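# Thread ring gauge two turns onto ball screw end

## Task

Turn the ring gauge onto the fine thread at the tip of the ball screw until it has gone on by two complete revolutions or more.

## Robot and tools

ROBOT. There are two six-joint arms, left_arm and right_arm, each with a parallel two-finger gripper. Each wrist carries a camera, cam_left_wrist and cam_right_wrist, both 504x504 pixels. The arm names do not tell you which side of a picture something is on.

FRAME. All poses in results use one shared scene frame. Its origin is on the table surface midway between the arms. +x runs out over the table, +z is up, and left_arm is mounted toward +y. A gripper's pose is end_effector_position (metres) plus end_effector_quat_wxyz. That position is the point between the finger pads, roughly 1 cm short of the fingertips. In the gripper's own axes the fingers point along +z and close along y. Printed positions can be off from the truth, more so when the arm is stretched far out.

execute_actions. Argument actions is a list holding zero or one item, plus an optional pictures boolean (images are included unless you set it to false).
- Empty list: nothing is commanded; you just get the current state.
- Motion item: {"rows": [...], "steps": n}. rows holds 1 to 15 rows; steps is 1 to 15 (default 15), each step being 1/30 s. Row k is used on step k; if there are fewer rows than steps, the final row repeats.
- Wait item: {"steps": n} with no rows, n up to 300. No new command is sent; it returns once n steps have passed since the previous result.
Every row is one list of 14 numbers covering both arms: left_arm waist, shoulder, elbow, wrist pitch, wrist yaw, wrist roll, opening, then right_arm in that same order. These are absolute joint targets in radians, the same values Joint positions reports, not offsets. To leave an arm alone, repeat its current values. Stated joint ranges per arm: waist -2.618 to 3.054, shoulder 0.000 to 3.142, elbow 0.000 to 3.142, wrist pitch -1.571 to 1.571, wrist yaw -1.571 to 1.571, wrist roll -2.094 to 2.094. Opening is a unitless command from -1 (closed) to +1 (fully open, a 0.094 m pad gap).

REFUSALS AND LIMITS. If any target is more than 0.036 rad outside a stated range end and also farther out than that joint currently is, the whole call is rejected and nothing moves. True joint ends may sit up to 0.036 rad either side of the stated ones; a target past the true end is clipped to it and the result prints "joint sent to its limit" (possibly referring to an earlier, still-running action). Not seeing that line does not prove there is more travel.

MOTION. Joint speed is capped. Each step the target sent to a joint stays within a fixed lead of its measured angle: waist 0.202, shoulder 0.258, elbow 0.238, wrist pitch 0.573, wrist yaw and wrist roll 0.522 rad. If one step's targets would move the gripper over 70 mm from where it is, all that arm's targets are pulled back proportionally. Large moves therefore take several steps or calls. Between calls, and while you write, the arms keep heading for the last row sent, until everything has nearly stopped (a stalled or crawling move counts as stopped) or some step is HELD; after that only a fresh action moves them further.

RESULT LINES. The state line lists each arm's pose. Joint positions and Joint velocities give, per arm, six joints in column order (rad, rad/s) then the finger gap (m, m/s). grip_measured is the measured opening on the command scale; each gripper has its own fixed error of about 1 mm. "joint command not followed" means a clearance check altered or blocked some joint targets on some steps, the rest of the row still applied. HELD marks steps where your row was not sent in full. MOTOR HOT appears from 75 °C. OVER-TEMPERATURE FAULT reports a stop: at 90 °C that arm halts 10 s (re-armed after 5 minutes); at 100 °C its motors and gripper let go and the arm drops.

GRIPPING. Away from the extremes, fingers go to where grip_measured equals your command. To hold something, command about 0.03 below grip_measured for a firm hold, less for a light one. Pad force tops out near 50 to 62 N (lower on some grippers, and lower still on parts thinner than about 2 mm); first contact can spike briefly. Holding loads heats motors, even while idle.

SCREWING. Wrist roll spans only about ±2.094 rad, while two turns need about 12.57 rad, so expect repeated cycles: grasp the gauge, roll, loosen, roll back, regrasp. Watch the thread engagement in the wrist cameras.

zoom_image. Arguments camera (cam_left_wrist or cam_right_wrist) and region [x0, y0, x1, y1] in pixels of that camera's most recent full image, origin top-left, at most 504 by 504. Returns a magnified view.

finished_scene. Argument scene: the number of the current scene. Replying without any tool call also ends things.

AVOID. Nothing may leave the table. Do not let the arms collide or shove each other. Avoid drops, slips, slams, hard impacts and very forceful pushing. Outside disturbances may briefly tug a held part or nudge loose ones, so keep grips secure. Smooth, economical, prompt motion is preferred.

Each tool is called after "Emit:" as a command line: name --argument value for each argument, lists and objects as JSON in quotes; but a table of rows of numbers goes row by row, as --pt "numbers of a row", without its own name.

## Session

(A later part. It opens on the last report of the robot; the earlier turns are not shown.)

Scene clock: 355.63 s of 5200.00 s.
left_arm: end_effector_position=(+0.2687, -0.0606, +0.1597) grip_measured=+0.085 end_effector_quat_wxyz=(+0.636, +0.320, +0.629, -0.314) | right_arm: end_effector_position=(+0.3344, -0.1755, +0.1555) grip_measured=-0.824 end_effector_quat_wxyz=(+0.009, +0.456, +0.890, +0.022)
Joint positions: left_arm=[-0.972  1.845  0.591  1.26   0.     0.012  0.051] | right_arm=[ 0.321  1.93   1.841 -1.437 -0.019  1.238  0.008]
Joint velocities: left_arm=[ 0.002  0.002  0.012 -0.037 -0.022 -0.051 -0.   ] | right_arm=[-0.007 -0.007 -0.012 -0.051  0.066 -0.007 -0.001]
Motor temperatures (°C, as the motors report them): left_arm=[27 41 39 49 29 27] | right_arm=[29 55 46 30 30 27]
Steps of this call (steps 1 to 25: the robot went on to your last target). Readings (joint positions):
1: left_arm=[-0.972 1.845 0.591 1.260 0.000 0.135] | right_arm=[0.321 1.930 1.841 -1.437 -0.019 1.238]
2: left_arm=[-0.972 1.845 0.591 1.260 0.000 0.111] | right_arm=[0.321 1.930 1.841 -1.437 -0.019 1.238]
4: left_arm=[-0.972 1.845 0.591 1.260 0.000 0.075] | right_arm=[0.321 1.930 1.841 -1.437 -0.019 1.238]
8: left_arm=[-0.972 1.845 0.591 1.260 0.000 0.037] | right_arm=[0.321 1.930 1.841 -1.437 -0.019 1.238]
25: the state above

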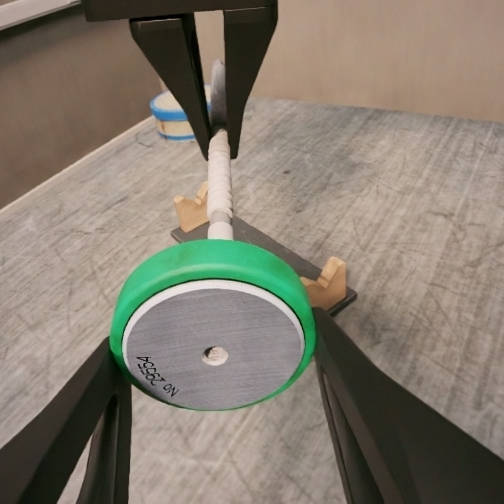

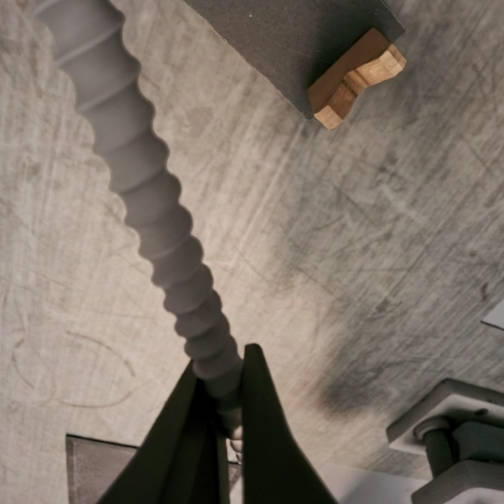

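Emit:
execute_actions --actions '[{"rows":[[-0.983,1.845,0.638,1.320,0,0,0.05,0.313,1.915,1.865,-1.45,-0.02,1.228,-0.86]],"steps":12}]'

Emit:
zoom_image --camera "cam_left_wrist" --region '[130,30,310,400]'

Scene clock: 359.93 s of 5200.00 s.
left_arm: end_effector_position=(+0.2672, -0.0616, +0.1597) grip_measured=+0.085 end_effector_quat_wxyz=(+0.635, +0.321, +0.628, -0.315) | right_arm: end_effector_position=(+0.3344, -0.1755, +0.1555) grip_measured=-0.824 end_effector_quat_wxyz=(+0.009, +0.456, +0.890, +0.022)
Joint positions: left_arm=[-0.976  1.845  0.591  1.26   0.     0.012  0.051] | right_arm=[ 0.321  1.93   1.841 -1.437 -0.019  1.238  0.008]
Joint velocities: left_arm=[-0.012 -0.017  0.017  0.007 -0.037 -0.022  0.001] | right_arm=[ 0.002 -0.002  0.002  0.007 -0.037  0.081  0.   ]
Motor temperatures (°C, as the motors report them): left_arm=[27 41 39 49 29 27] | right_arm=[29 55 46 30 30 27]
Steps of this call (steps 1 to 15: the robot went on to your last target; steps 16 to 90: nothing new was sent; then 0.90 s passed at rest; steps 91 to 102: all 12 steps of this action). Readings (joint positions):
91: left_arm=[-0.973 1.845 0.591 1.260 0.000 0.012] | right_arm=[0.321 1.930 1.841 -1.437 -0.019 1.238]
92: left_arm=[-0.973 1.845 0.591 1.260 0.000 0.012] | right_arm=[0.321 1.930 1.841 -1.437 -0.019 1.238]
94: left_arm=[-0.975 1.845 0.591 1.260 0.000 0.012] | right_arm=[0.321 1.930 1.841 -1.437 -0.019 1.238]
98: left_arm=[-0.976 1.845 0.591 1.260 0.000 0.012] | right_arm=[0.321 1.930 1.841 -1.437 -0.019 1.238]
102: the state above

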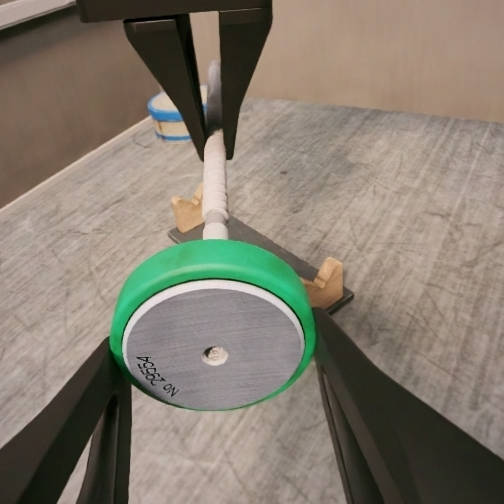

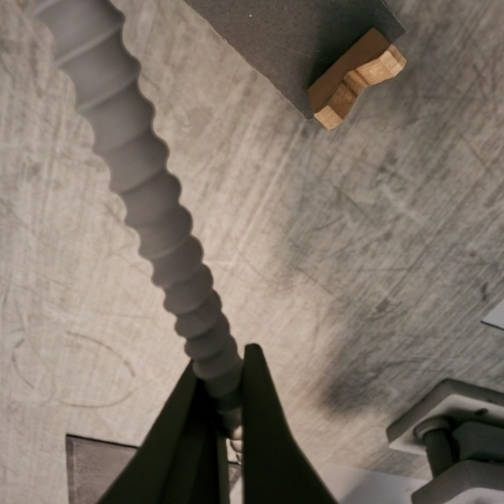

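Region (130, 30, 310, 400) of cam_left_wrist's 504x504 image, scaled by 1.362, with more detail than that image has; it fills the left 245 columns of this view, and the rest is white.

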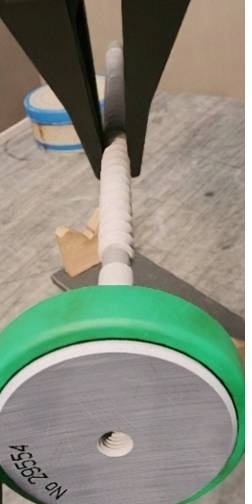

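Emit:
execute_actions --actions '[{"rows":[[-0.983,1.845,0.638,1.322,0,-1.7,0.05,0.313,1.915,1.865,-1.45,-0.02,1.228,-0.86]],"steps":15}]' --pictures false

Emit:
execute_actions --actions '[{"steps":30}]'

Emit:
zoom_image --camera "cam_left_wrist" --region '[130,30,310,400]'

Scene clock: 362.57 s of 5200.00 s.
left_arm: end_effector_position=(+0.2670, -0.0618, +0.1602) grip_measured=+0.086 end_effector_quat_wxyz=(+0.271, -0.171, +0.683, -0.656) | right_arm: end_effector_position=(+0.3344, -0.1755, +0.1555) grip_measured=-0.824 end_effector_quat_wxyz=(+0.009, +0.456, +0.890, +0.022)
Joint positions: left_arm=[-0.976  1.845  0.591  1.262  0.001 -1.425  0.051] | right_arm=[ 0.321  1.93   1.841 -1.437 -0.019  1.238  0.008]
Joint velocities: left_arm=[ 0.002 -0.002  0.002 -0.037 -0.022 -1.766 -0.   ] | right_arm=[-0.007 -0.012  0.012  0.022 -0.022  0.022 -0.   ]
Motor temperatures (°C, as the motors report them): left_arm=[27 41 39 50 29 27] | right_arm=[29 55 46 30 30 27]
Steps of this call (steps 1 to 15: the robot went on to your last target; steps 16 to 64: nothing new was sent; steps 65 to 79: all 15 steps of this action). Readings (joint positions):
65: left_arm=[-0.976 1.845 0.591 1.260 0.001 -0.071] | right_arm=[0.321 1.930 1.841 -1.437 -0.019 1.238]
66: left_arm=[-0.976 1.845 0.591 1.260 0.001 -0.170] | right_arm=[0.321 1.930 1.841 -1.437 -0.019 1.238]
68: left_arm=[-0.976 1.845 0.591 1.261 0.001 -0.370] | right_arm=[0.321 1.930 1.841 -1.437 -0.019 1.238]
72: left_arm=[-0.976 1.845 0.591 1.262 0.001 -0.769] | right_arm=[0.321 1.930 1.841 -1.437 -0.019 1.238]
79: the state above

Scene clock: 363.57 s of 5200.00 s.
left_arm: end_effector_position=(+0.2670, -0.0618, +0.1602) grip_measured=+0.086 end_effector_quat_wxyz=(+0.179, -0.262, +0.654, -0.687) | right_arm: end_effector_position=(+0.3344, -0.1755, +0.1555) grip_measured=-0.824 end_effector_quat_wxyz=(+0.009, +0.456, +0.890, +0.022)
Joint positions: left_arm=[-0.976  1.845  0.591  1.262  0.001 -1.697  0.051] | right_arm=[ 0.321  1.93   1.841 -1.437 -0.019  1.238  0.008]
Joint velocities: left_arm=[-0.012  0.007  0.017  0.007  0.037  0.037  0.   ] | right_arm=[-0.012 -0.012 -0.017  0.007  0.022  0.022 -0.001]
Motor temperatures (°C, as the motors report them): left_arm=[27 41 39 50 29 27] | right_arm=[29 55 46 30 30 27]
Steps of this call (steps 1 to 30: the robot went on to your last target). Readings (joint positions):
1: left_arm=[-0.976 1.845 0.591 1.262 0.001 -1.480] | right_arm=[0.321 1.930 1.841 -1.437 -0.019 1.238]
2: left_arm=[-0.976 1.845 0.591 1.262 0.001 -1.524] | right_arm=[0.321 1.930 1.841 -1.437 -0.019 1.238]
4: left_arm=[-0.976 1.845 0.591 1.262 0.001 -1.587] | right_arm=[0.321 1.930 1.841 -1.437 -0.019 1.238]
8: left_arm=[-0.976 1.845 0.591 1.262 0.001 -1.652] | right_arm=[0.321 1.930 1.841 -1.437 -0.019 1.238]
30: the state above
All arms were judged still, so your last target was given up. Only a new action makes them travel on or press farther. Fingers that are still opening or closing keep moving.

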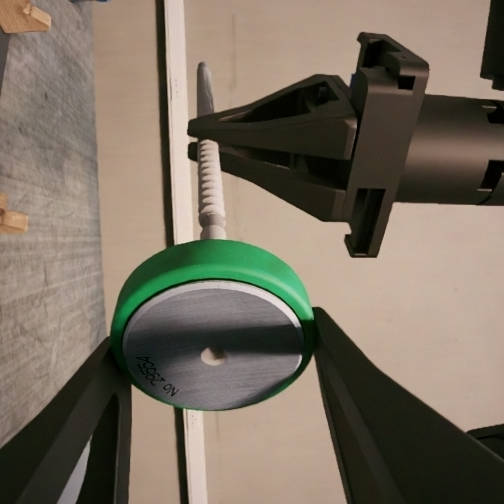

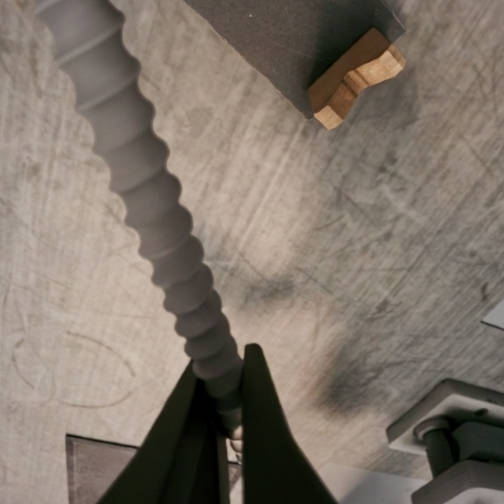

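Region (130, 30, 310, 400) of cam_left_wrist's 504x504 image, scaled by 1.362, with more detail than that image has; it fills the left 245 columns of this view, and the rest is white.

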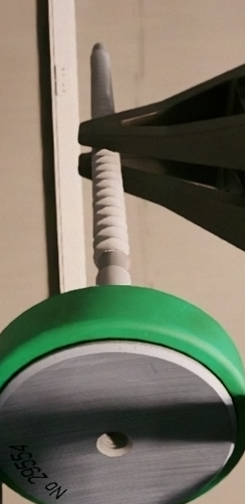

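Emit:
execute_actions --actions '[{"rows":[[-0.983,1.845,0.638,1.322,0,-1.7,0.05,0.313,1.915,1.865,-1.45,-0.01,1.228,-0.86],[-0.983,1.845,0.638,1.322,0,-1.7,0.05,0.313,1.915,1.865,-1.45,-0.003,1.228,-0.86]],"steps":12}]'

Emit:
zoom_image --camera "cam_left_wrist" --region '[130,30,310,400]'

Scene clock: 371.60 s of 5200.00 s.
left_arm: end_effector_position=(+0.2670, -0.0618, +0.1602) grip_measured=+0.086 end_effector_quat_wxyz=(+0.179, -0.262, +0.654, -0.687) | right_arm: end_effector_position=(+0.3345, -0.1758, +0.1555) grip_measured=-0.824 end_effector_quat_wxyz=(+0.010, +0.456, +0.890, +0.022)
Joint positions: left_arm=[-0.976  1.845  0.591  1.262  0.001 -1.697  0.051] | right_arm=[ 0.321  1.93   1.841 -1.437 -0.018  1.238  0.008]
Joint velocities: left_arm=[ 0.007  0.007 -0.002 -0.051 -0.007  0.022 -0.   ] | right_arm=[-0.002 -0.012 -0.002  0.007  0.022  0.007 -0.001]
Motor temperatures (°C, as the motors report them): left_arm=[27 41 39 50 29 27] | right_arm=[29 55 46 30 30 27]
Steps of this call (steps 1 to 90: nothing new was sent; then 4.63 s passed at rest; steps 91 to 102: all 12 steps of this action). Readings (joint positions):
91: left_arm=[-0.976 1.845 0.591 1.262 0.001 -1.697] | right_arm=[0.321 1.930 1.841 -1.437 -0.019 1.238]
92: left_arm=[-0.976 1.845 0.591 1.262 0.001 -1.697] | right_arm=[0.321 1.930 1.841 -1.437 -0.019 1.238]
94: left_arm=[-0.976 1.845 0.591 1.262 0.001 -1.697] | right_arm=[0.321 1.930 1.841 -1.437 -0.019 1.238]
98: left_arm=[-0.976 1.845 0.591 1.262 0.001 -1.697] | right_arm=[0.321 1.930 1.841 -1.437 -0.018 1.238]
102: the state above

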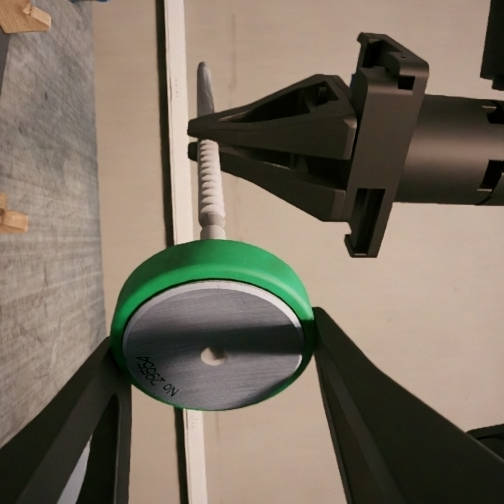

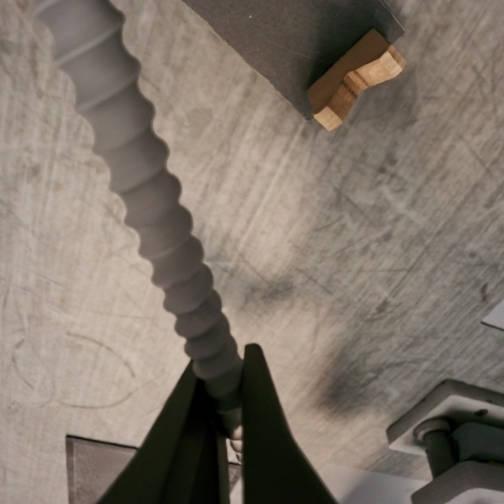

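Region (130, 30, 310, 400) of cam_left_wrist's 504x504 image, scaled by 1.362, with more detail than that image has; it fills the left 245 columns of this view, and the rest is white.

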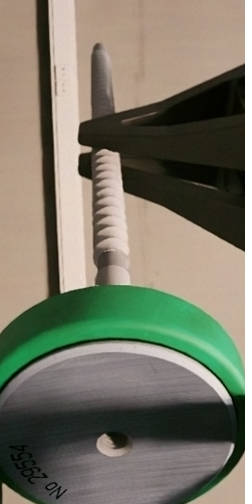

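Emit:
execute_actions --actions '[{"rows":[[-0.983,1.845,0.638,1.322,0,-1.7,0.05,0.313,1.915,1.865,-1.45,0.006,1.228,-0.86]],"steps":12}]'

Emit:
zoom_image --camera "cam_left_wrist" --region '[130,30,310,400]'

Scene clock: 373.87 s of 5200.00 s.
left_arm: end_effector_position=(+0.2670, -0.0618, +0.1602) grip_measured=+0.086 end_effector_quat_wxyz=(+0.179, -0.262, +0.654, -0.687) | right_arm: end_effector_position=(+0.3349, -0.1772, +0.1555) grip_measured=-0.824 end_effector_quat_wxyz=(+0.013, +0.456, +0.890, +0.019)
Joint positions: left_arm=[-0.976  1.845  0.591  1.262  0.001 -1.697  0.051] | right_arm=[ 0.321  1.93   1.841 -1.437 -0.009  1.238  0.008]
Joint velocities: left_arm=[-0.012  0.002 -0.007 -0.022 -0.022 -0.007 -0.001] | right_arm=[ 0.007 -0.002 -0.017  0.037  0.022  0.007 -0.   ]
Motor temperatures (°C, as the motors report them): left_arm=[27 41 39 50 29 27] | right_arm=[29 56 46 30 30 27]
Steps of this call (steps 1 to 15: the robot went on to your last target; steps 16 to 56: nothing new was sent; steps 57 to 68: all 12 steps of this action). Readings (joint positions):
57: left_arm=[-0.976 1.845 0.591 1.262 0.001 -1.697] | right_arm=[0.321 1.930 1.841 -1.437 -0.017 1.238]
58: left_arm=[-0.976 1.845 0.591 1.262 0.001 -1.697] | right_arm=[0.321 1.930 1.841 -1.437 -0.015 1.238]
60: left_arm=[-0.976 1.845 0.591 1.262 0.001 -1.697] | right_arm=[0.321 1.930 1.841 -1.437 -0.013 1.238]
64: left_arm=[-0.976 1.845 0.591 1.262 0.001 -1.697] | right_arm=[0.321 1.930 1.841 -1.437 -0.011 1.238]
68: the state above

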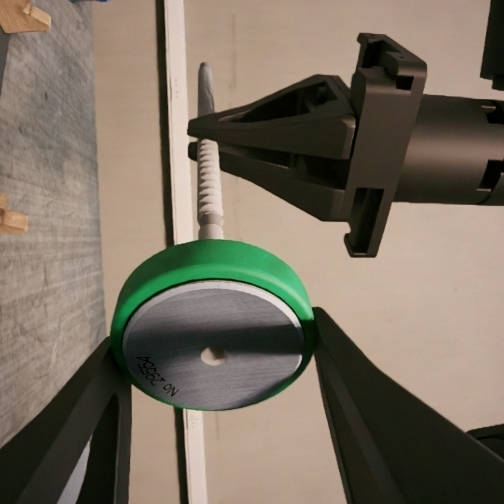

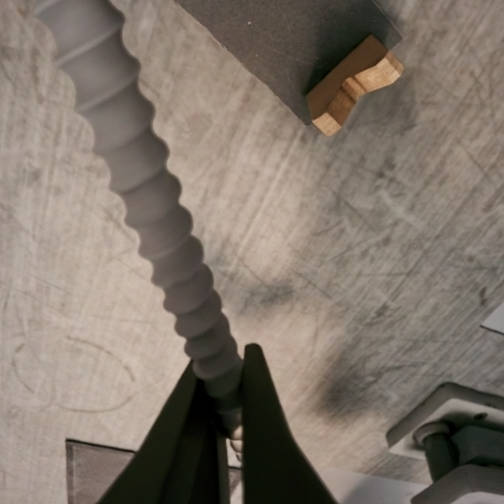

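Region (130, 30, 310, 400) of cam_left_wrist's 504x504 image, scaled by 1.362, with more detail than that image has; it fills the left 245 columns of this view, and the rest is white.

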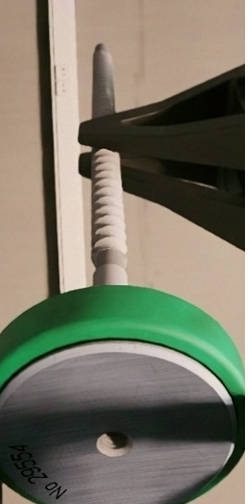

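Emit:
execute_actions --actions '[{"rows":[[-0.983,1.85,0.644,1.322,0,-1.7,0.05,0.313,1.915,1.865,-1.45,0.006,1.228,-0.86],[-0.983,1.855,0.65,1.322,0,-1.7,0.05,0.313,1.915,1.865,-1.45,0.006,1.228,-0.86],[-0.983,1.86,0.656,1.322,0,-1.7,0.05,0.313,1.915,1.865,-1.45,0.006,1.228,-0.86],[-0.983,1.865,0.662,1.322,0,-1.7,0.05,0.313,1.915,1.865,-1.45,0.006,1.228,-0.86],[-0.983,1.87,0.668,1.322,0,-1.7,0.05,0.313,1.915,1.865,-1.45,0.006,1.228,-0.86]],"steps":15}]'

Scene clock: 377.07 s of 5200.00 s.
left_arm: end_effector_position=(+0.2716, -0.0681, +0.1598) grip_measured=+0.086 end_effector_quat_wxyz=(+0.179, -0.262, +0.653, -0.688) | right_arm: end_effector_position=(+0.3365, -0.1817, +0.1555) grip_measured=-0.824 end_effector_quat_wxyz=(+0.019, +0.459, +0.888, +0.014)
Joint positions: left_arm=[-0.976  1.872  0.622  1.262  0.001 -1.697  0.051] | right_arm=[ 0.315  1.93   1.841 -1.436  0.006  1.238  0.008]
Joint velocities: left_arm=[ 0.032  0.002 -0.002 -0.007 -0.007 -0.007 -0.001] | right_arm=[-0.027 -0.017 -0.017 -0.037  0.007  0.007 -0.   ]
Motor temperatures (°C, as the motors report them): left_arm=[27 41 39 50 29 27] | right_arm=[29 56 46 30 30 27]
Steps of this call (steps 1 to 15: the robot went on to your last target; steps 16 to 81: nothing new was sent; steps 82 to 96: all 15 steps of this action). Readings (joint positions):
82: left_arm=[-0.976 1.845 0.591 1.262 0.001 -1.697] | right_arm=[0.321 1.930 1.841 -1.437 -0.009 1.238]
83: left_arm=[-0.976 1.847 0.593 1.262 0.001 -1.697] | right_arm=[0.321 1.930 1.841 -1.437 -0.009 1.238]
85: left_arm=[-0.976 1.856 0.606 1.262 0.001 -1.697] | right_arm=[0.321 1.930 1.841 -1.437 -0.006 1.238]
89: left_arm=[-0.976 1.872 0.621 1.262 0.001 -1.697] | right_arm=[0.315 1.930 1.841 -1.436 0.004 1.238]
96: the state above

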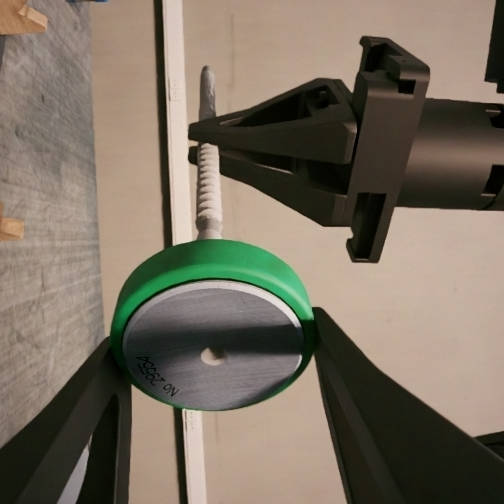

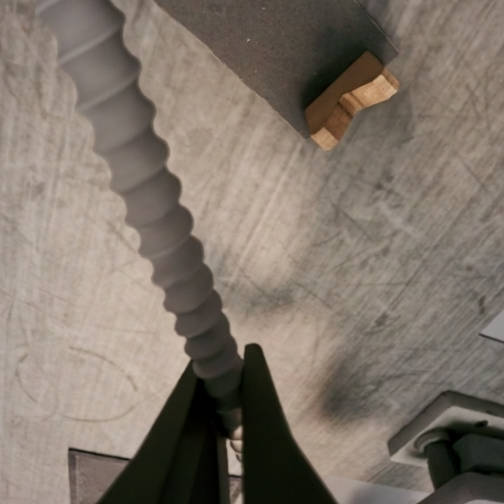

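Emit:
execute_actions --actions '[{"rows":[[-0.983,1.85,0.62,1.322,0,-1.7,0.05,0.313,1.915,1.865,-1.45,0.006,1.228,-0.86],[-0.983,1.83,0.59,1.322,0,-1.7,0.05,0.313,1.915,1.865,-1.45,0.006,1.228,-0.86],[-0.983,1.81,0.57,1.322,0,-1.7,0.05,0.313,1.915,1.865,-1.45,0.006,1.228,-0.86],[-0.986,1.79,0.555,1.322,0,-1.7,0.05,0.313,1.915,1.865,-1.45,0.006,1.228,-0.86],[-0.989,1.78,0.555,1.322,0,-1.7,0.05,0.316,1.915,1.865,-1.45,0,1.228,-0.86],[-0.989,1.78,0.555,1.322,0,-1.7,0.05,0.32,1.915,1.865,-1.45,-0.006,1.228,-0.86],[-0.989,1.78,0.555,1.322,0,-1.7,0.05,0.32,1.915,1.865,-1.45,-0.012,1.228,-0.86]],"steps":15}]' --pictures false

Emit:
execute_actions --actions '[{"rows":[[-0.989,1.80,0.59,1.322,0,-1.7,0.05,0.32,1.915,1.865,-1.45,-0.012,1.228,-0.86],[-0.989,1.81,0.605,1.322,0,-1.7,0.05,0.32,1.915,1.865,-1.45,-0.012,1.228,-0.86],[-0.989,1.82,0.616,1.322,0,-1.7,0.05,0.32,1.915,1.865,-1.45,-0.012,1.228,-0.86],[-0.989,1.83,0.626,1.322,0,-1.7,0.05,0.32,1.915,1.865,-1.45,-0.012,1.228,-0.86],[-0.989,1.84,0.633,1.322,0,-1.7,0.05,0.32,1.915,1.865,-1.45,-0.012,1.228,-0.86]],"steps":15}]'

Emit:
zoom_image --camera "cam_left_wrist" --region '[130,30,310,400]'

Scene clock: 397.20 s of 5200.00 s.
left_arm: end_effector_position=(+0.2602, -0.0571, +0.1637) grip_measured=+0.086 end_effector_quat_wxyz=(+0.178, -0.260, +0.653, -0.689) | right_arm: end_effector_position=(+0.3355, -0.1791, +0.1555) grip_measured=-0.824 end_effector_quat_wxyz=(+0.013, +0.459, +0.888, +0.019)
Joint positions: left_arm=[-0.982  1.815  0.56   1.268  0.001 -1.697  0.051] | right_arm=[ 0.315  1.93   1.841 -1.437 -0.01   1.238  0.008]
Joint velocities: left_arm=[ 0.007 -0.002 -0.012 -0.037  0.066 -0.051  0.   ] | right_arm=[-0.007  0.017 -0.002 -0.007 -0.022 -0.007 -0.001]
Motor temperatures (°C, as the motors report them): left_arm=[27 42 40 52 29 27] | right_arm=[29 56 47 30 30 27]
Steps of this call (steps 1 to 15: the robot went on to your last target; steps 16 to 90: nothing new was sent; then 16.63 s passed at rest; steps 91 to 105: all 15 steps of this action). Readings (joint positions):
91: left_arm=[-0.976 1.872 0.622 1.262 0.001 -1.697] | right_arm=[0.315 1.930 1.841 -1.436 0.006 1.238]
92: left_arm=[-0.976 1.872 0.619 1.263 0.001 -1.697] | right_arm=[0.315 1.930 1.841 -1.436 0.006 1.238]
94: left_arm=[-0.976 1.857 0.595 1.265 0.001 -1.697] | right_arm=[0.315 1.930 1.841 -1.437 0.005 1.238]
98: left_arm=[-0.981 1.820 0.560 1.264 0.001 -1.697] | right_arm=[0.315 1.930 1.841 -1.437 -0.002 1.238]
105: the state above

Scene clock: 397.70 s of 5200.00 s.
left_arm: end_effector_position=(+0.2649, -0.0637, +0.1647) grip_measured=+0.086 end_effector_quat_wxyz=(+0.178, -0.259, +0.650, -0.692) | right_arm: end_effector_position=(+0.3354, -0.1787, +0.1555) grip_measured=-0.824 end_effector_quat_wxyz=(+0.012, +0.459, +0.888, +0.020)
Joint positions: left_arm=[-0.982  1.841  0.593  1.268  0.001 -1.697  0.051] | right_arm=[ 0.315  1.93   1.841 -1.437 -0.012  1.238  0.008]
Joint velocities: left_arm=[ 0.002 -0.002 -0.017 -0.007  0.037 -0.066  0.001] | right_arm=[ 0.007  0.007 -0.002 -0.007 -0.037  0.022 -0.   ]
Motor temperatures (°C, as the motors report them): left_arm=[27 42 40 52 29 27] | right_arm=[29 56 47 30 30 27]
Steps of this call (steps 1 to 15: all 15 steps of this action). Readings (joint positions):
1: left_arm=[-0.982 1.815 0.560 1.268 0.001 -1.697] | right_arm=[0.315 1.930 1.841 -1.437 -0.010 1.238]
2: left_arm=[-0.982 1.815 0.560 1.268 0.001 -1.697] | right_arm=[0.315 1.930 1.841 -1.437 -0.011 1.238]
4: left_arm=[-0.982 1.818 0.566 1.268 0.001 -1.697] | right_arm=[0.315 1.930 1.841 -1.437 -0.011 1.238]
8: left_arm=[-0.982 1.838 0.592 1.268 0.001 -1.697] | right_arm=[0.315 1.930 1.841 -1.437 -0.011 1.238]
15: the state above

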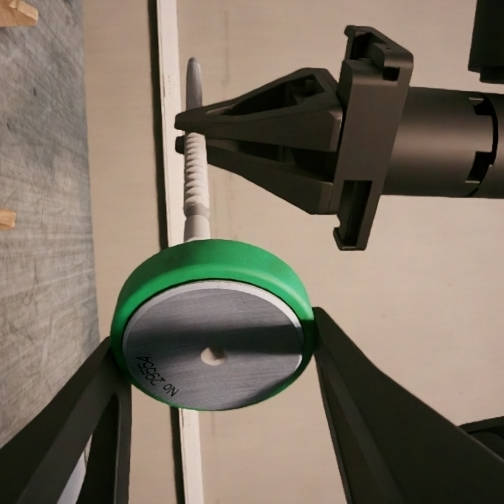

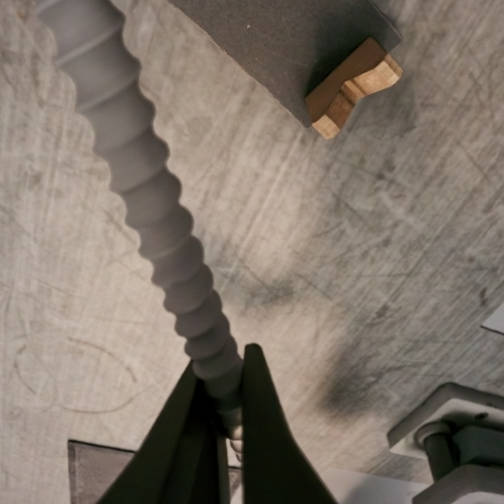

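Region (130, 30, 310, 400) of cam_left_wrist's 504x504 image, scaled by 1.362, with more detail than that image has; it fills the left 245 columns of this view, and the rest is white.

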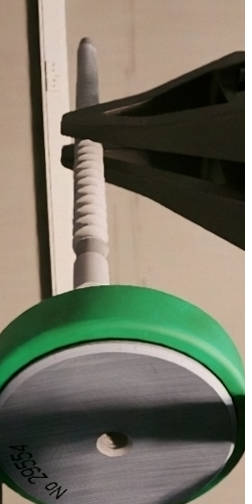

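Emit:
execute_actions --actions '[{"rows":[[-0.989,1.845,0.633,1.31,0,-1.7,0.05,0.32,1.915,1.865,-1.45,-0.012,1.228,-0.86],[-0.989,1.85,0.633,1.302,0,-1.7,0.05,0.32,1.915,1.865,-1.45,-0.012,1.228,-0.86]],"steps":12}]'

Emit:
zoom_image --camera "cam_left_wrist" --region '[130,30,310,400]'

Scene clock: 402.50 s of 5200.00 s.
left_arm: end_effector_position=(+0.2652, -0.0640, +0.1577) grip_measured=+0.086 end_effector_quat_wxyz=(+0.176, -0.261, +0.657, -0.685) | right_arm: end_effector_position=(+0.3354, -0.1787, +0.1555) grip_measured=-0.824 end_effector_quat_wxyz=(+0.012, +0.459, +0.888, +0.020)
Joint positions: left_arm=[-0.982  1.852  0.593  1.26   0.001 -1.697  0.051] | right_arm=[ 0.315  1.93   1.841 -1.437 -0.012  1.238  0.008]
Joint velocities: left_arm=[ 0.012  0.012 -0.007  0.037  0.037 -0.022  0.001] | right_arm=[ 0.007  0.002 -0.007  0.037  0.037 -0.037 -0.   ]
Motor temperatures (°C, as the motors report them): left_arm=[27 42 39 52 29 27] | right_arm=[29 56 47 30 30 27]
Steps of this call (steps 1 to 15: the robot went on to your last target; steps 16 to 90: nothing new was sent; then 1.40 s passed at rest; steps 91 to 102: all 12 steps of this action). Readings (joint positions):
91: left_arm=[-0.982 1.841 0.593 1.268 0.001 -1.697] | right_arm=[0.315 1.930 1.841 -1.437 -0.012 1.238]
92: left_arm=[-0.982 1.841 0.593 1.268 0.001 -1.697] | right_arm=[0.315 1.930 1.841 -1.437 -0.012 1.238]
94: left_arm=[-0.982 1.842 0.593 1.266 0.001 -1.697] | right_arm=[0.315 1.930 1.841 -1.437 -0.012 1.238]
98: left_arm=[-0.982 1.850 0.593 1.264 0.001 -1.697] | right_arm=[0.315 1.930 1.841 -1.437 -0.012 1.238]
102: the state above

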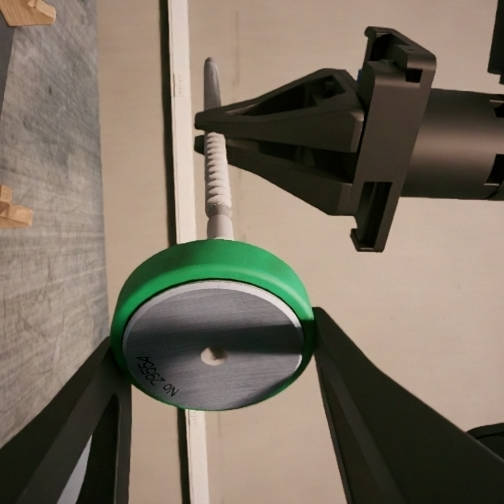

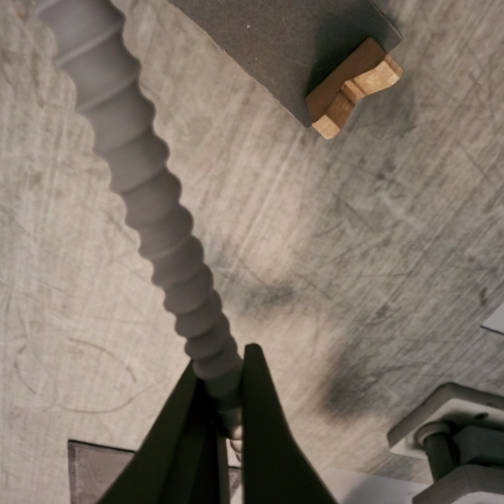

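Region (130, 30, 310, 400) of cam_left_wrist's 504x504 image, scaled by 1.362, with more detail than that image has; it fills the left 245 columns of this view, and the rest is white.

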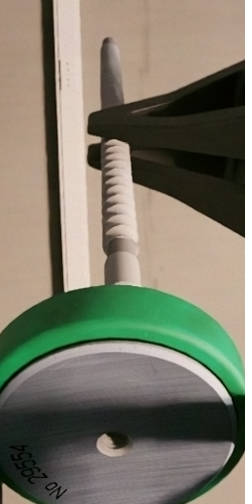

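Emit:
execute_actions --actions '[]'

Scene clock: 413.40 s of 5200.00 s.
left_arm: end_effector_position=(+0.2652, -0.0640, +0.1577) grip_measured=+0.086 end_effector_quat_wxyz=(+0.176, -0.261, +0.657, -0.685) | right_arm: end_effector_position=(+0.3354, -0.1787, +0.1555) grip_measured=-0.824 end_effector_quat_wxyz=(+0.012, +0.459, +0.888, +0.020)
Joint positions: left_arm=[-0.982  1.852  0.593  1.26   0.001 -1.697  0.051] | right_arm=[ 0.315  1.93   1.841 -1.437 -0.012  1.238  0.008]
Joint velocities: left_arm=[ 0.007  0.002  0.007 -0.022  0.022 -0.051 -0.   ] | right_arm=[ 0.007 -0.007  0.012 -0.037 -0.037  0.007 -0.   ]
Motor temperatures (°C, as the motors report them): left_arm=[27 42 39 51 29 27] | right_arm=[29 56 47 30 30 27]
Steps of this call (steps 1 to 15: the robot went on to your last target; steps 16 to 90: nothing new was sent; then 7.90 s passed at rest). Readings (joint positions):
1: left_arm=[-0.982 1.852 0.593 1.260 0.001 -1.697] | right_arm=[0.315 1.930 1.841 -1.437 -0.012 1.238]
2: left_arm=[-0.982 1.852 0.593 1.260 0.001 -1.697] | right_arm=[0.315 1.930 1.841 -1.437 -0.012 1.238]
4: left_arm=[-0.982 1.852 0.593 1.260 0.001 -1.697] | right_arm=[0.315 1.930 1.841 -1.437 -0.012 1.238]
8: left_arm=[-0.982 1.852 0.593 1.260 0.001 -1.697] | right_arm=[0.315 1.930 1.841 -1.437 -0.012 1.238]
90: the state above
All arms were judged still, so your last target was given up. Only a new action makes them travel on or press farther. Fingers that are still opening or closing keep moving.

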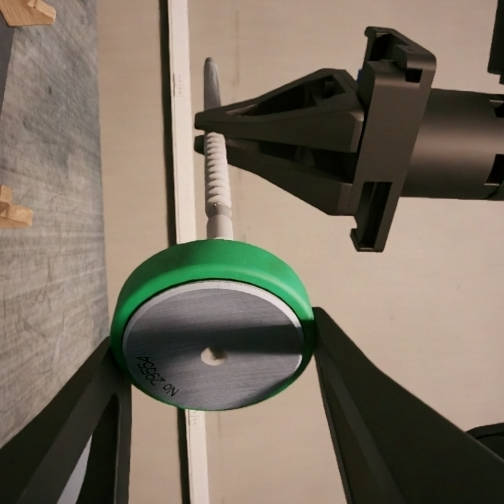

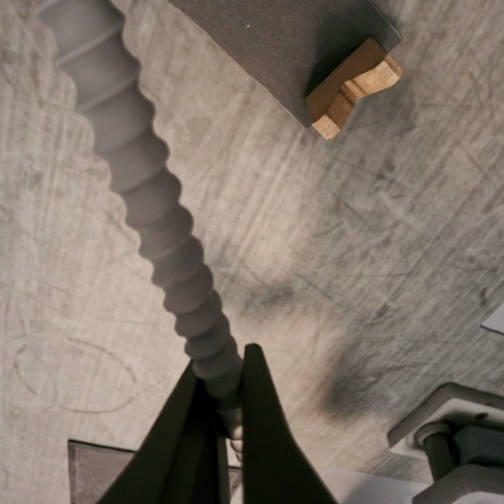

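Emit:
execute_actions --actions '[{"rows":[[-0.989,1.85,0.633,1.318,0,-1.7,0.05, 0.32,1.915,1.865,-1.45,-0.012,1.228,-0.86],[-0.989,1.85,0.633,1.326,0,-1.7,0.05, 0.32,1.915,1.865,-1.45,-0.012,1.228,-0.86]],"steps":12}]'

Emit:
zoom_image --camera "cam_left_wrist" --region '[130,30,310,400]'

Scene clock: 417.00 s of 5200.00 s.
left_arm: end_effector_position=(+0.2652, -0.0640, +0.1588) grip_measured=+0.086 end_effector_quat_wxyz=(+0.177, -0.261, +0.655, -0.687) | right_arm: end_effector_position=(+0.3354, -0.1787, +0.1555) grip_measured=-0.824 end_effector_quat_wxyz=(+0.012, +0.459, +0.888, +0.020)
Joint positions: left_arm=[-0.982  1.852  0.593  1.265  0.001 -1.697  0.051] | right_arm=[ 0.315  1.93   1.841 -1.437 -0.012  1.238  0.008]
Joint velocities: left_arm=[-0.007 -0.007  0.032 -0.066  0.007 -0.007 -0.   ] | right_arm=[ 0.002  0.007 -0.012 -0.022 -0.007  0.066 -0.   ]
Motor temperatures (°C, as the motors report them): left_arm=[27 42 39 52 29 27] | right_arm=[29 56 47 30 30 27]
Steps of this call (steps 1 to 90: nothing new was sent; then 0.20 s passed at rest; steps 91 to 102: all 12 steps of this action). Readings (joint positions):
91: left_arm=[-0.982 1.852 0.593 1.260 0.001 -1.697] | right_arm=[0.315 1.930 1.841 -1.437 -0.012 1.238]
92: left_arm=[-0.982 1.852 0.593 1.260 0.001 -1.697] | right_arm=[0.315 1.930 1.841 -1.437 -0.012 1.238]
94: left_arm=[-0.982 1.852 0.593 1.262 0.001 -1.697] | right_arm=[0.315 1.930 1.841 -1.437 -0.012 1.238]
98: left_arm=[-0.982 1.852 0.593 1.264 0.001 -1.697] | right_arm=[0.315 1.930 1.841 -1.437 -0.012 1.238]
102: the state above

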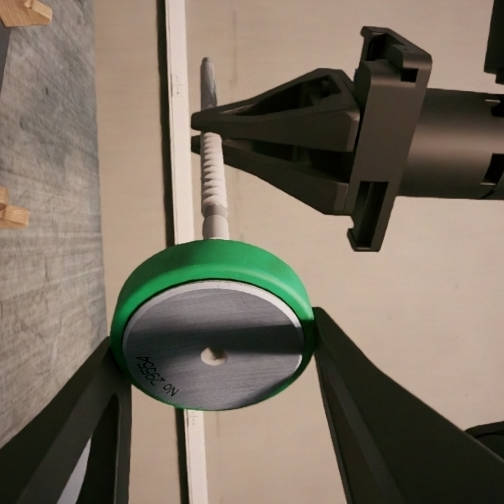

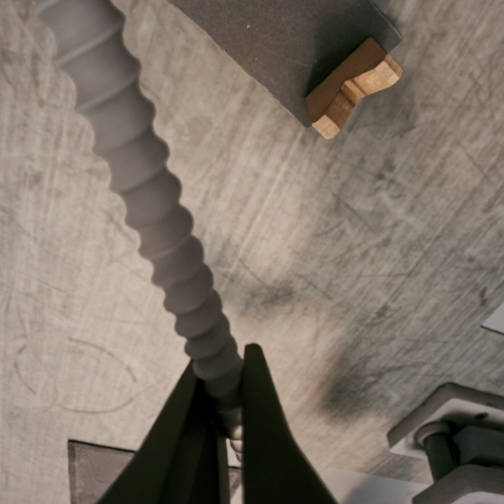

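Region (130, 30, 310, 400) of cam_left_wrist's 504x504 image, scaled by 1.362, with more detail than that image has; it fills the left 245 columns of this view, and the rest is white.

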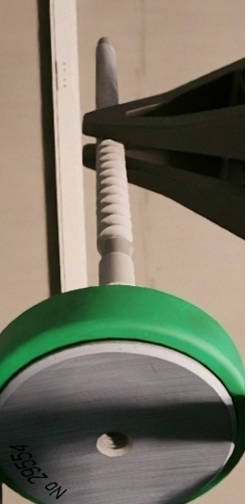

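Emit:
execute_actions --actions '[{"rows":[[-0.989,1.85,0.633,1.332,0,-1.7,0.05, 0.32,1.915,1.865,-1.45,-0.012,1.228,-0.86],[-0.989,1.85,0.633,1.338,0,-1.7,0.05, 0.32,1.915,1.865,-1.45,-0.012,1.228,-0.86]],"steps":12}]'

Emit:
zoom_image --camera "cam_left_wrist" --region '[130,30,310,400]'

Scene clock: 422.90 s of 5200.00 s.
left_arm: end_effector_position=(+0.2652, -0.0640, +0.1618) grip_measured=+0.086 end_effector_quat_wxyz=(+0.178, -0.259, +0.651, -0.691) | right_arm: end_effector_position=(+0.3354, -0.1787, +0.1555) grip_measured=-0.824 end_effector_quat_wxyz=(+0.012, +0.459, +0.888, +0.020)
Joint positions: left_arm=[-0.982  1.852  0.593  1.276  0.001 -1.697  0.051] | right_arm=[ 0.315  1.93   1.841 -1.437 -0.012  1.238  0.008]
Joint velocities: left_arm=[ 0.007 -0.022 -0.002  0.007 -0.007 -0.066  0.   ] | right_arm=[-0.012  0.012  0.002 -0.037 -0.051 -0.095 -0.   ]
Motor temperatures (°C, as the motors report them): left_arm=[27 42 39 52 29 27] | right_arm=[29 56 47 30 30 27]
Steps of this call (steps 1 to 15: the robot went on to your last target; steps 16 to 90: nothing new was sent; then 2.50 s passed at rest; steps 91 to 102: all 12 steps of this action). Readings (joint positions):
91: left_arm=[-0.982 1.852 0.593 1.266 0.001 -1.697] | right_arm=[0.315 1.930 1.841 -1.437 -0.012 1.238]
92: left_arm=[-0.982 1.852 0.593 1.267 0.001 -1.697] | right_arm=[0.315 1.930 1.841 -1.437 -0.012 1.238]
94: left_arm=[-0.982 1.852 0.593 1.271 0.001 -1.697] | right_arm=[0.315 1.930 1.841 -1.437 -0.012 1.238]
98: left_arm=[-0.982 1.852 0.593 1.275 0.001 -1.697] | right_arm=[0.315 1.930 1.841 -1.437 -0.012 1.238]
102: the state above

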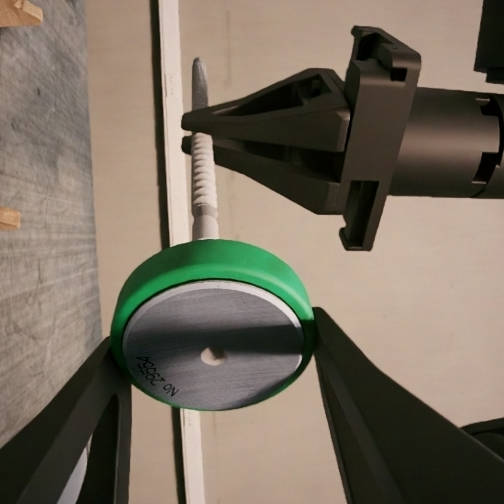

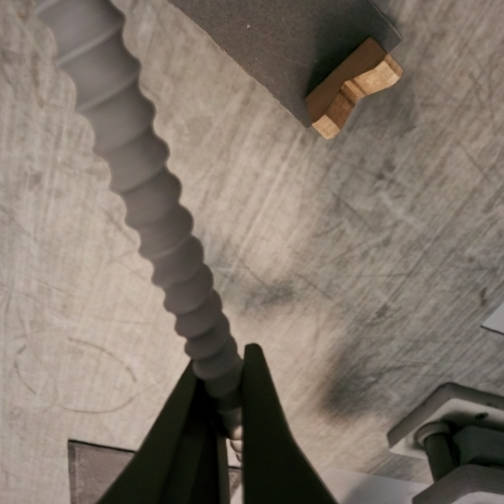

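Region (130, 30, 310, 400) of cam_left_wrist's 504x504 image, scaled by 1.362, with more detail than that image has; it fills the left 245 columns of this view, and the rest is white.

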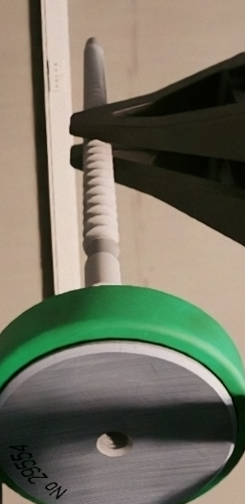

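Emit:
execute_actions --actions '[{"rows":[[-0.989,1.853,0.636,1.336,0,-1.7,0.05, 0.32,1.915,1.865,-1.45,-0.012,1.228,-0.86],[-0.989,1.856,0.64,1.336,0,-1.7,0.05, 0.32,1.915,1.865,-1.45,-0.012,1.228,-0.86],[-0.989,1.86,0.645,1.336,0,-1.7,0.05, 0.32,1.915,1.865,-1.45,-0.012,1.228,-0.86],[-0.989,1.864,0.65,1.336,0,-1.7,0.05, 0.32,1.915,1.865,-1.45,-0.012,1.228,-0.86],[-0.989,1.868,0.655,1.336,0,-1.7,0.05, 0.32,1.915,1.865,-1.45,-0.012,1.228,-0.86],[-0.989,1.872,0.66,1.336,0,-1.7,0.05, 0.32,1.915,1.865,-1.45,-0.012,1.228,-0.86],[-0.989,1.876,0.665,1.336,0,-1.7,0.05, 0.32,1.915,1.865,-1.45,-0.012,1.228,-0.86]],"steps":15}]'

Emit:
zoom_image --camera "cam_left_wrist" --region '[130,30,310,400]'

Scene clock: 428.03 s of 5200.00 s.
left_arm: end_effector_position=(+0.2690, -0.0691, +0.1605) grip_measured=+0.086 end_effector_quat_wxyz=(+0.178, -0.259, +0.650, -0.691) | right_arm: end_effector_position=(+0.3365, -0.1809, +0.1555) grip_measured=-0.824 end_effector_quat_wxyz=(+0.017, +0.459, +0.888, +0.016)
Joint positions: left_arm=[-0.982  1.877  0.618  1.278  0.001 -1.697  0.051] | right_arm=[ 0.315  1.93   1.841 -1.435  0.001  1.238  0.008]
Joint velocities: left_arm=[ 0.007 -0.017  0.012  0.051  0.051  0.007  0.   ] | right_arm=[-0.017  0.007  0.012  0.022  0.007 -0.037 -0.   ]
Motor temperatures (°C, as the motors report them): left_arm=[27 42 39 52 29 27] | right_arm=[29 56 47 30 30 27]
Steps of this call (steps 1 to 15: the robot went on to your last target; steps 16 to 90: nothing new was sent; then 1.63 s passed at rest; steps 91 to 105: all 15 steps of this action). Readings (joint positions):
91: left_arm=[-0.982 1.852 0.593 1.277 0.001 -1.697] | right_arm=[0.315 1.930 1.841 -1.437 -0.012 1.238]
92: left_arm=[-0.982 1.852 0.593 1.277 0.001 -1.697] | right_arm=[0.315 1.930 1.841 -1.437 -0.012 1.238]
94: left_arm=[-0.982 1.854 0.595 1.277 0.001 -1.697] | right_arm=[0.315 1.930 1.841 -1.437 -0.012 1.238]
98: left_arm=[-0.982 1.872 0.615 1.278 0.001 -1.697] | right_arm=[0.315 1.930 1.841 -1.436 -0.004 1.238]
105: the state above

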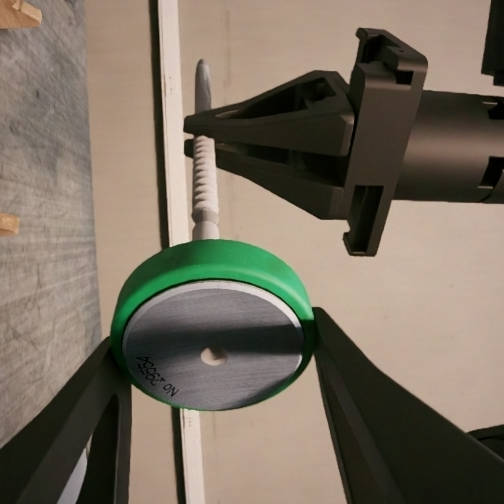

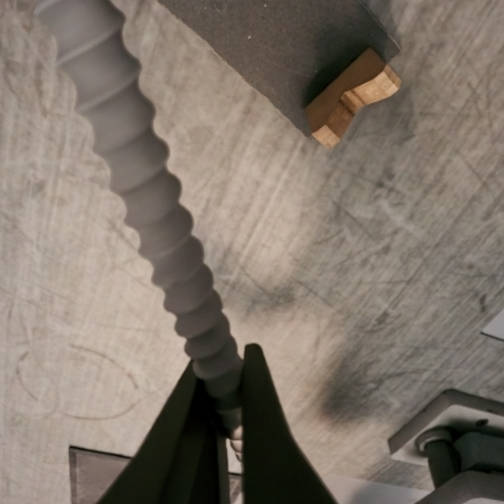

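Region (130, 30, 310, 400) of cam_left_wrist's 504x504 image, scaled by 1.362, with more detail than that image has; it fills the left 245 columns of this view, and the rest is white.

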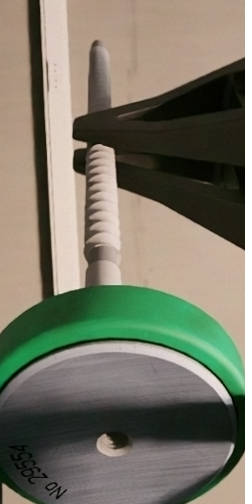

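Emit:
execute_actions --actions '[{"rows":[[-0.985,1.876,0.665,1.336,0,-1.7,0.05, 0.32,1.915,1.865,-1.45,-0.02,1.228,-0.86],[-0.98,1.876,0.665,1.336,0,-1.7,0.05, 0.32,1.915,1.865,-1.45,-0.02,1.228,-0.86],[-0.976,1.876,0.665,1.336,0,-1.7,0.05, 0.32,1.915,1.865,-1.45,-0.02,1.228,-0.86],[-0.974,1.876,0.665,1.336,0,-1.7,0.05, 0.32,1.915,1.865,-1.45,-0.02,1.228,-0.86],[-0.972,1.876,0.665,1.336,0,-1.7,0.05, 0.32,1.915,1.865,-1.45,-0.02,1.228,-0.86],[-0.970,1.876,0.665,1.336,0,-1.7,0.05, 0.32,1.915,1.865,-1.45,-0.02,1.228,-0.86],[-0.968,1.876,0.665,1.336,0,-1.7,0.05, 0.32,1.915,1.865,-1.45,-0.02,1.228,-0.86],[-0.966,1.876,0.665,1.336,0,-1.7,0.05, 0.32,1.915,1.865,-1.45,-0.02,1.228,-0.86],[-0.964,1.876,0.665,1.336,0,-1.7,0.05, 0.32,1.915,1.865,-1.45,-0.02,1.228,-0.86],[-0.962,1.876,0.665,1.336,0,-1.7,0.05, 0.32,1.915,1.865,-1.45,-0.02,1.228,-0.86],[-0.960,1.876,0.665,1.336,0,-1.7,0.05, 0.32,1.915,1.865,-1.45,-0.02,1.228,-0.86]],"steps":15}]' --pictures false

Scene clock: 449.97 s of 5200.00 s.
left_arm: end_effector_position=(+0.2734, -0.0658, +0.1605) grip_measured=+0.086 end_effector_quat_wxyz=(+0.181, -0.262, +0.649, -0.691) | right_arm: end_effector_position=(+0.3369, -0.1804, +0.1555) grip_measured=-0.824 end_effector_quat_wxyz=(+0.017, +0.459, +0.888, +0.017)
Joint positions: left_arm=[-0.97   1.877  0.618  1.278  0.004 -1.697  0.051] | right_arm=[ 0.315  1.93   1.841 -1.433 -0.001  1.238  0.008]
Joint velocities: left_arm=[ 0.007  0.012  0.002 -0.022 -0.051  0.007  0.001] | right_arm=[ 0.007  0.002 -0.007 -0.066 -0.11   0.007  0.001]
Motor temperatures (°C, as the motors report them): left_arm=[27 42 40 53 29 27] | right_arm=[29 57 47 30 30 27]
Steps of this call (steps 1 to 15: the robot went on to your last target; steps 16 to 90: nothing new was sent; then 18.43 s passed at rest; steps 91 to 105: all 15 steps of this action). Readings (joint positions):
91: left_arm=[-0.982 1.877 0.618 1.278 0.001 -1.697] | right_arm=[0.315 1.930 1.841 -1.435 0.001 1.238]
92: left_arm=[-0.982 1.877 0.618 1.278 0.001 -1.697] | right_arm=[0.315 1.930 1.841 -1.435 0.001 1.238]
94: left_arm=[-0.982 1.877 0.618 1.278 0.001 -1.697] | right_arm=[0.315 1.930 1.841 -1.435 0.001 1.238]
98: left_arm=[-0.981 1.877 0.618 1.278 0.002 -1.697] | right_arm=[0.315 1.930 1.841 -1.434 0.001 1.238]
105: the state above

Emit:
execute_actions --actions '[{"rows":[[-0.975,1.876,0.665,1.336,0,-1.7,0.05, 0.32,1.915,1.865,-1.45,-0.02,1.228,-0.86],[-0.98,1.876,0.665,1.336,0,-1.7,0.05, 0.32,1.915,1.865,-1.45,-0.02,1.228,-0.86],[-0.984,1.876,0.665,1.336,0,-1.7,0.05, 0.32,1.915,1.865,-1.45,-0.02,1.228,-0.86],[-0.987,1.876,0.665,1.336,0,-1.7,0.05, 0.32,1.915,1.865,-1.45,-0.02,1.228,-0.86],[-0.99,1.876,0.665,1.336,0,-1.7,0.05, 0.32,1.915,1.865,-1.45,-0.02,1.228,-0.86],[-0.992,1.876,0.665,1.336,0,-1.7,0.05, 0.32,1.915,1.865,-1.45,-0.02,1.228,-0.86],[-0.994,1.876,0.665,1.336,0,-1.7,0.05, 0.32,1.915,1.865,-1.45,-0.02,1.228,-0.86],[-0.996,1.876,0.665,1.336,0,-1.7,0.05, 0.32,1.915,1.865,-1.45,-0.02,1.228,-0.86],[-0.998,1.876,0.665,1.336,0,-1.7,0.05, 0.32,1.915,1.865,-1.45,-0.02,1.228,-0.86],[-1.0,1.876,0.665,1.336,0,-1.7,0.05, 0.32,1.915,1.865,-1.45,-0.02,1.228,-0.86],[-1.002,1.876,0.665,1.336,0,-1.7,0.05, 0.32,1.915,1.865,-1.45,-0.02,1.228,-0.86],[-1.004,1.876,0.665,1.336,0,-1.7,0.05, 0.32,1.915,1.865,-1.45,-0.02,1.228,-0.86],[-1.006,1.876,0.665,1.336,0,-1.7,0.05, 0.32,1.915,1.865,-1.45,-0.02,1.228,-0.86],[-1.008,1.876,0.665,1.336,0,-1.7,0.05, 0.32,1.915,1.865,-1.45,-0.02,1.228,-0.86]],"steps":15}]'

Emit:
zoom_image --camera "cam_left_wrist" --region '[130,30,310,400]'

Scene clock: 458.57 s of 5200.00 s.
left_arm: end_effector_position=(+0.2667, -0.0708, +0.1605) grip_measured=+0.086 end_effector_quat_wxyz=(+0.179, -0.260, +0.650, -0.691) | right_arm: end_effector_position=(+0.3354, -0.1816, +0.1554) grip_measured=-0.824 end_effector_quat_wxyz=(+0.016, +0.454, +0.891, +0.013)
Joint positions: left_arm=[-0.993  1.877  0.618  1.278 -0.012 -1.697  0.051] | right_arm=[ 0.315  1.93   1.841 -1.44   0.003  1.228  0.008]
Joint velocities: left_arm=[-0.042 -0.007 -0.002 -0.007 -0.007 -0.022 -0.001] | right_arm=[-0.007 -0.012 -0.007 -0.007  0.051 -0.022 -0.   ]
Motor temperatures (°C, as the motors report them): left_arm=[27 42 41 54 29 27] | right_arm=[29 57 47 30 30 27]
Steps of this call (steps 1 to 15: the robot went on to your last target; steps 16 to 90: nothing new was sent; then 5.10 s passed at rest; steps 91 to 105: all 15 steps of this action). Readings (joint positions):
91: left_arm=[-0.970 1.877 0.618 1.278 0.004 -1.697] | right_arm=[0.315 1.930 1.841 -1.433 -0.001 1.238]
92: left_arm=[-0.970 1.877 0.618 1.278 0.004 -1.697] | right_arm=[0.315 1.930 1.841 -1.433 -0.001 1.238]
94: left_arm=[-0.973 1.877 0.618 1.278 0.002 -1.697] | right_arm=[0.315 1.930 1.841 -1.433 -0.001 1.237]
98: left_arm=[-0.980 1.877 0.618 1.278 -0.006 -1.697] | right_arm=[0.315 1.930 1.841 -1.436 0.000 1.232]
105: the state above

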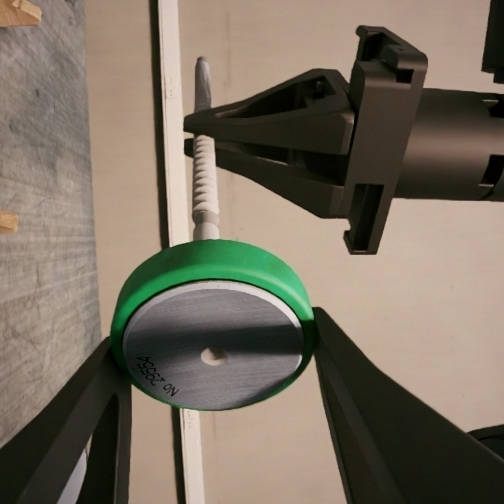

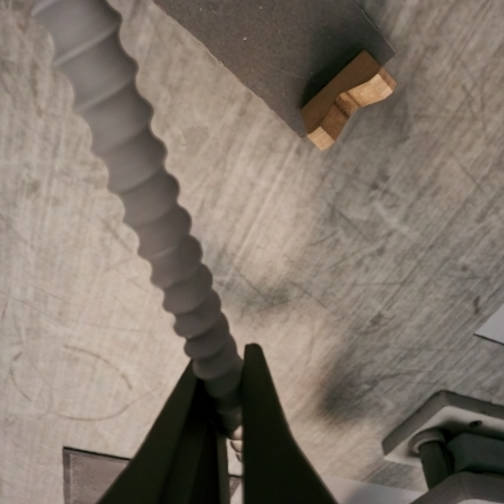

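Region (130, 30, 310, 400) of cam_left_wrist's 504x504 image, scaled by 1.362, with more detail than that image has; it fills the left 245 columns of this view, and the rest is white.

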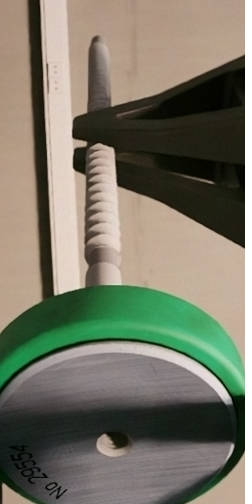

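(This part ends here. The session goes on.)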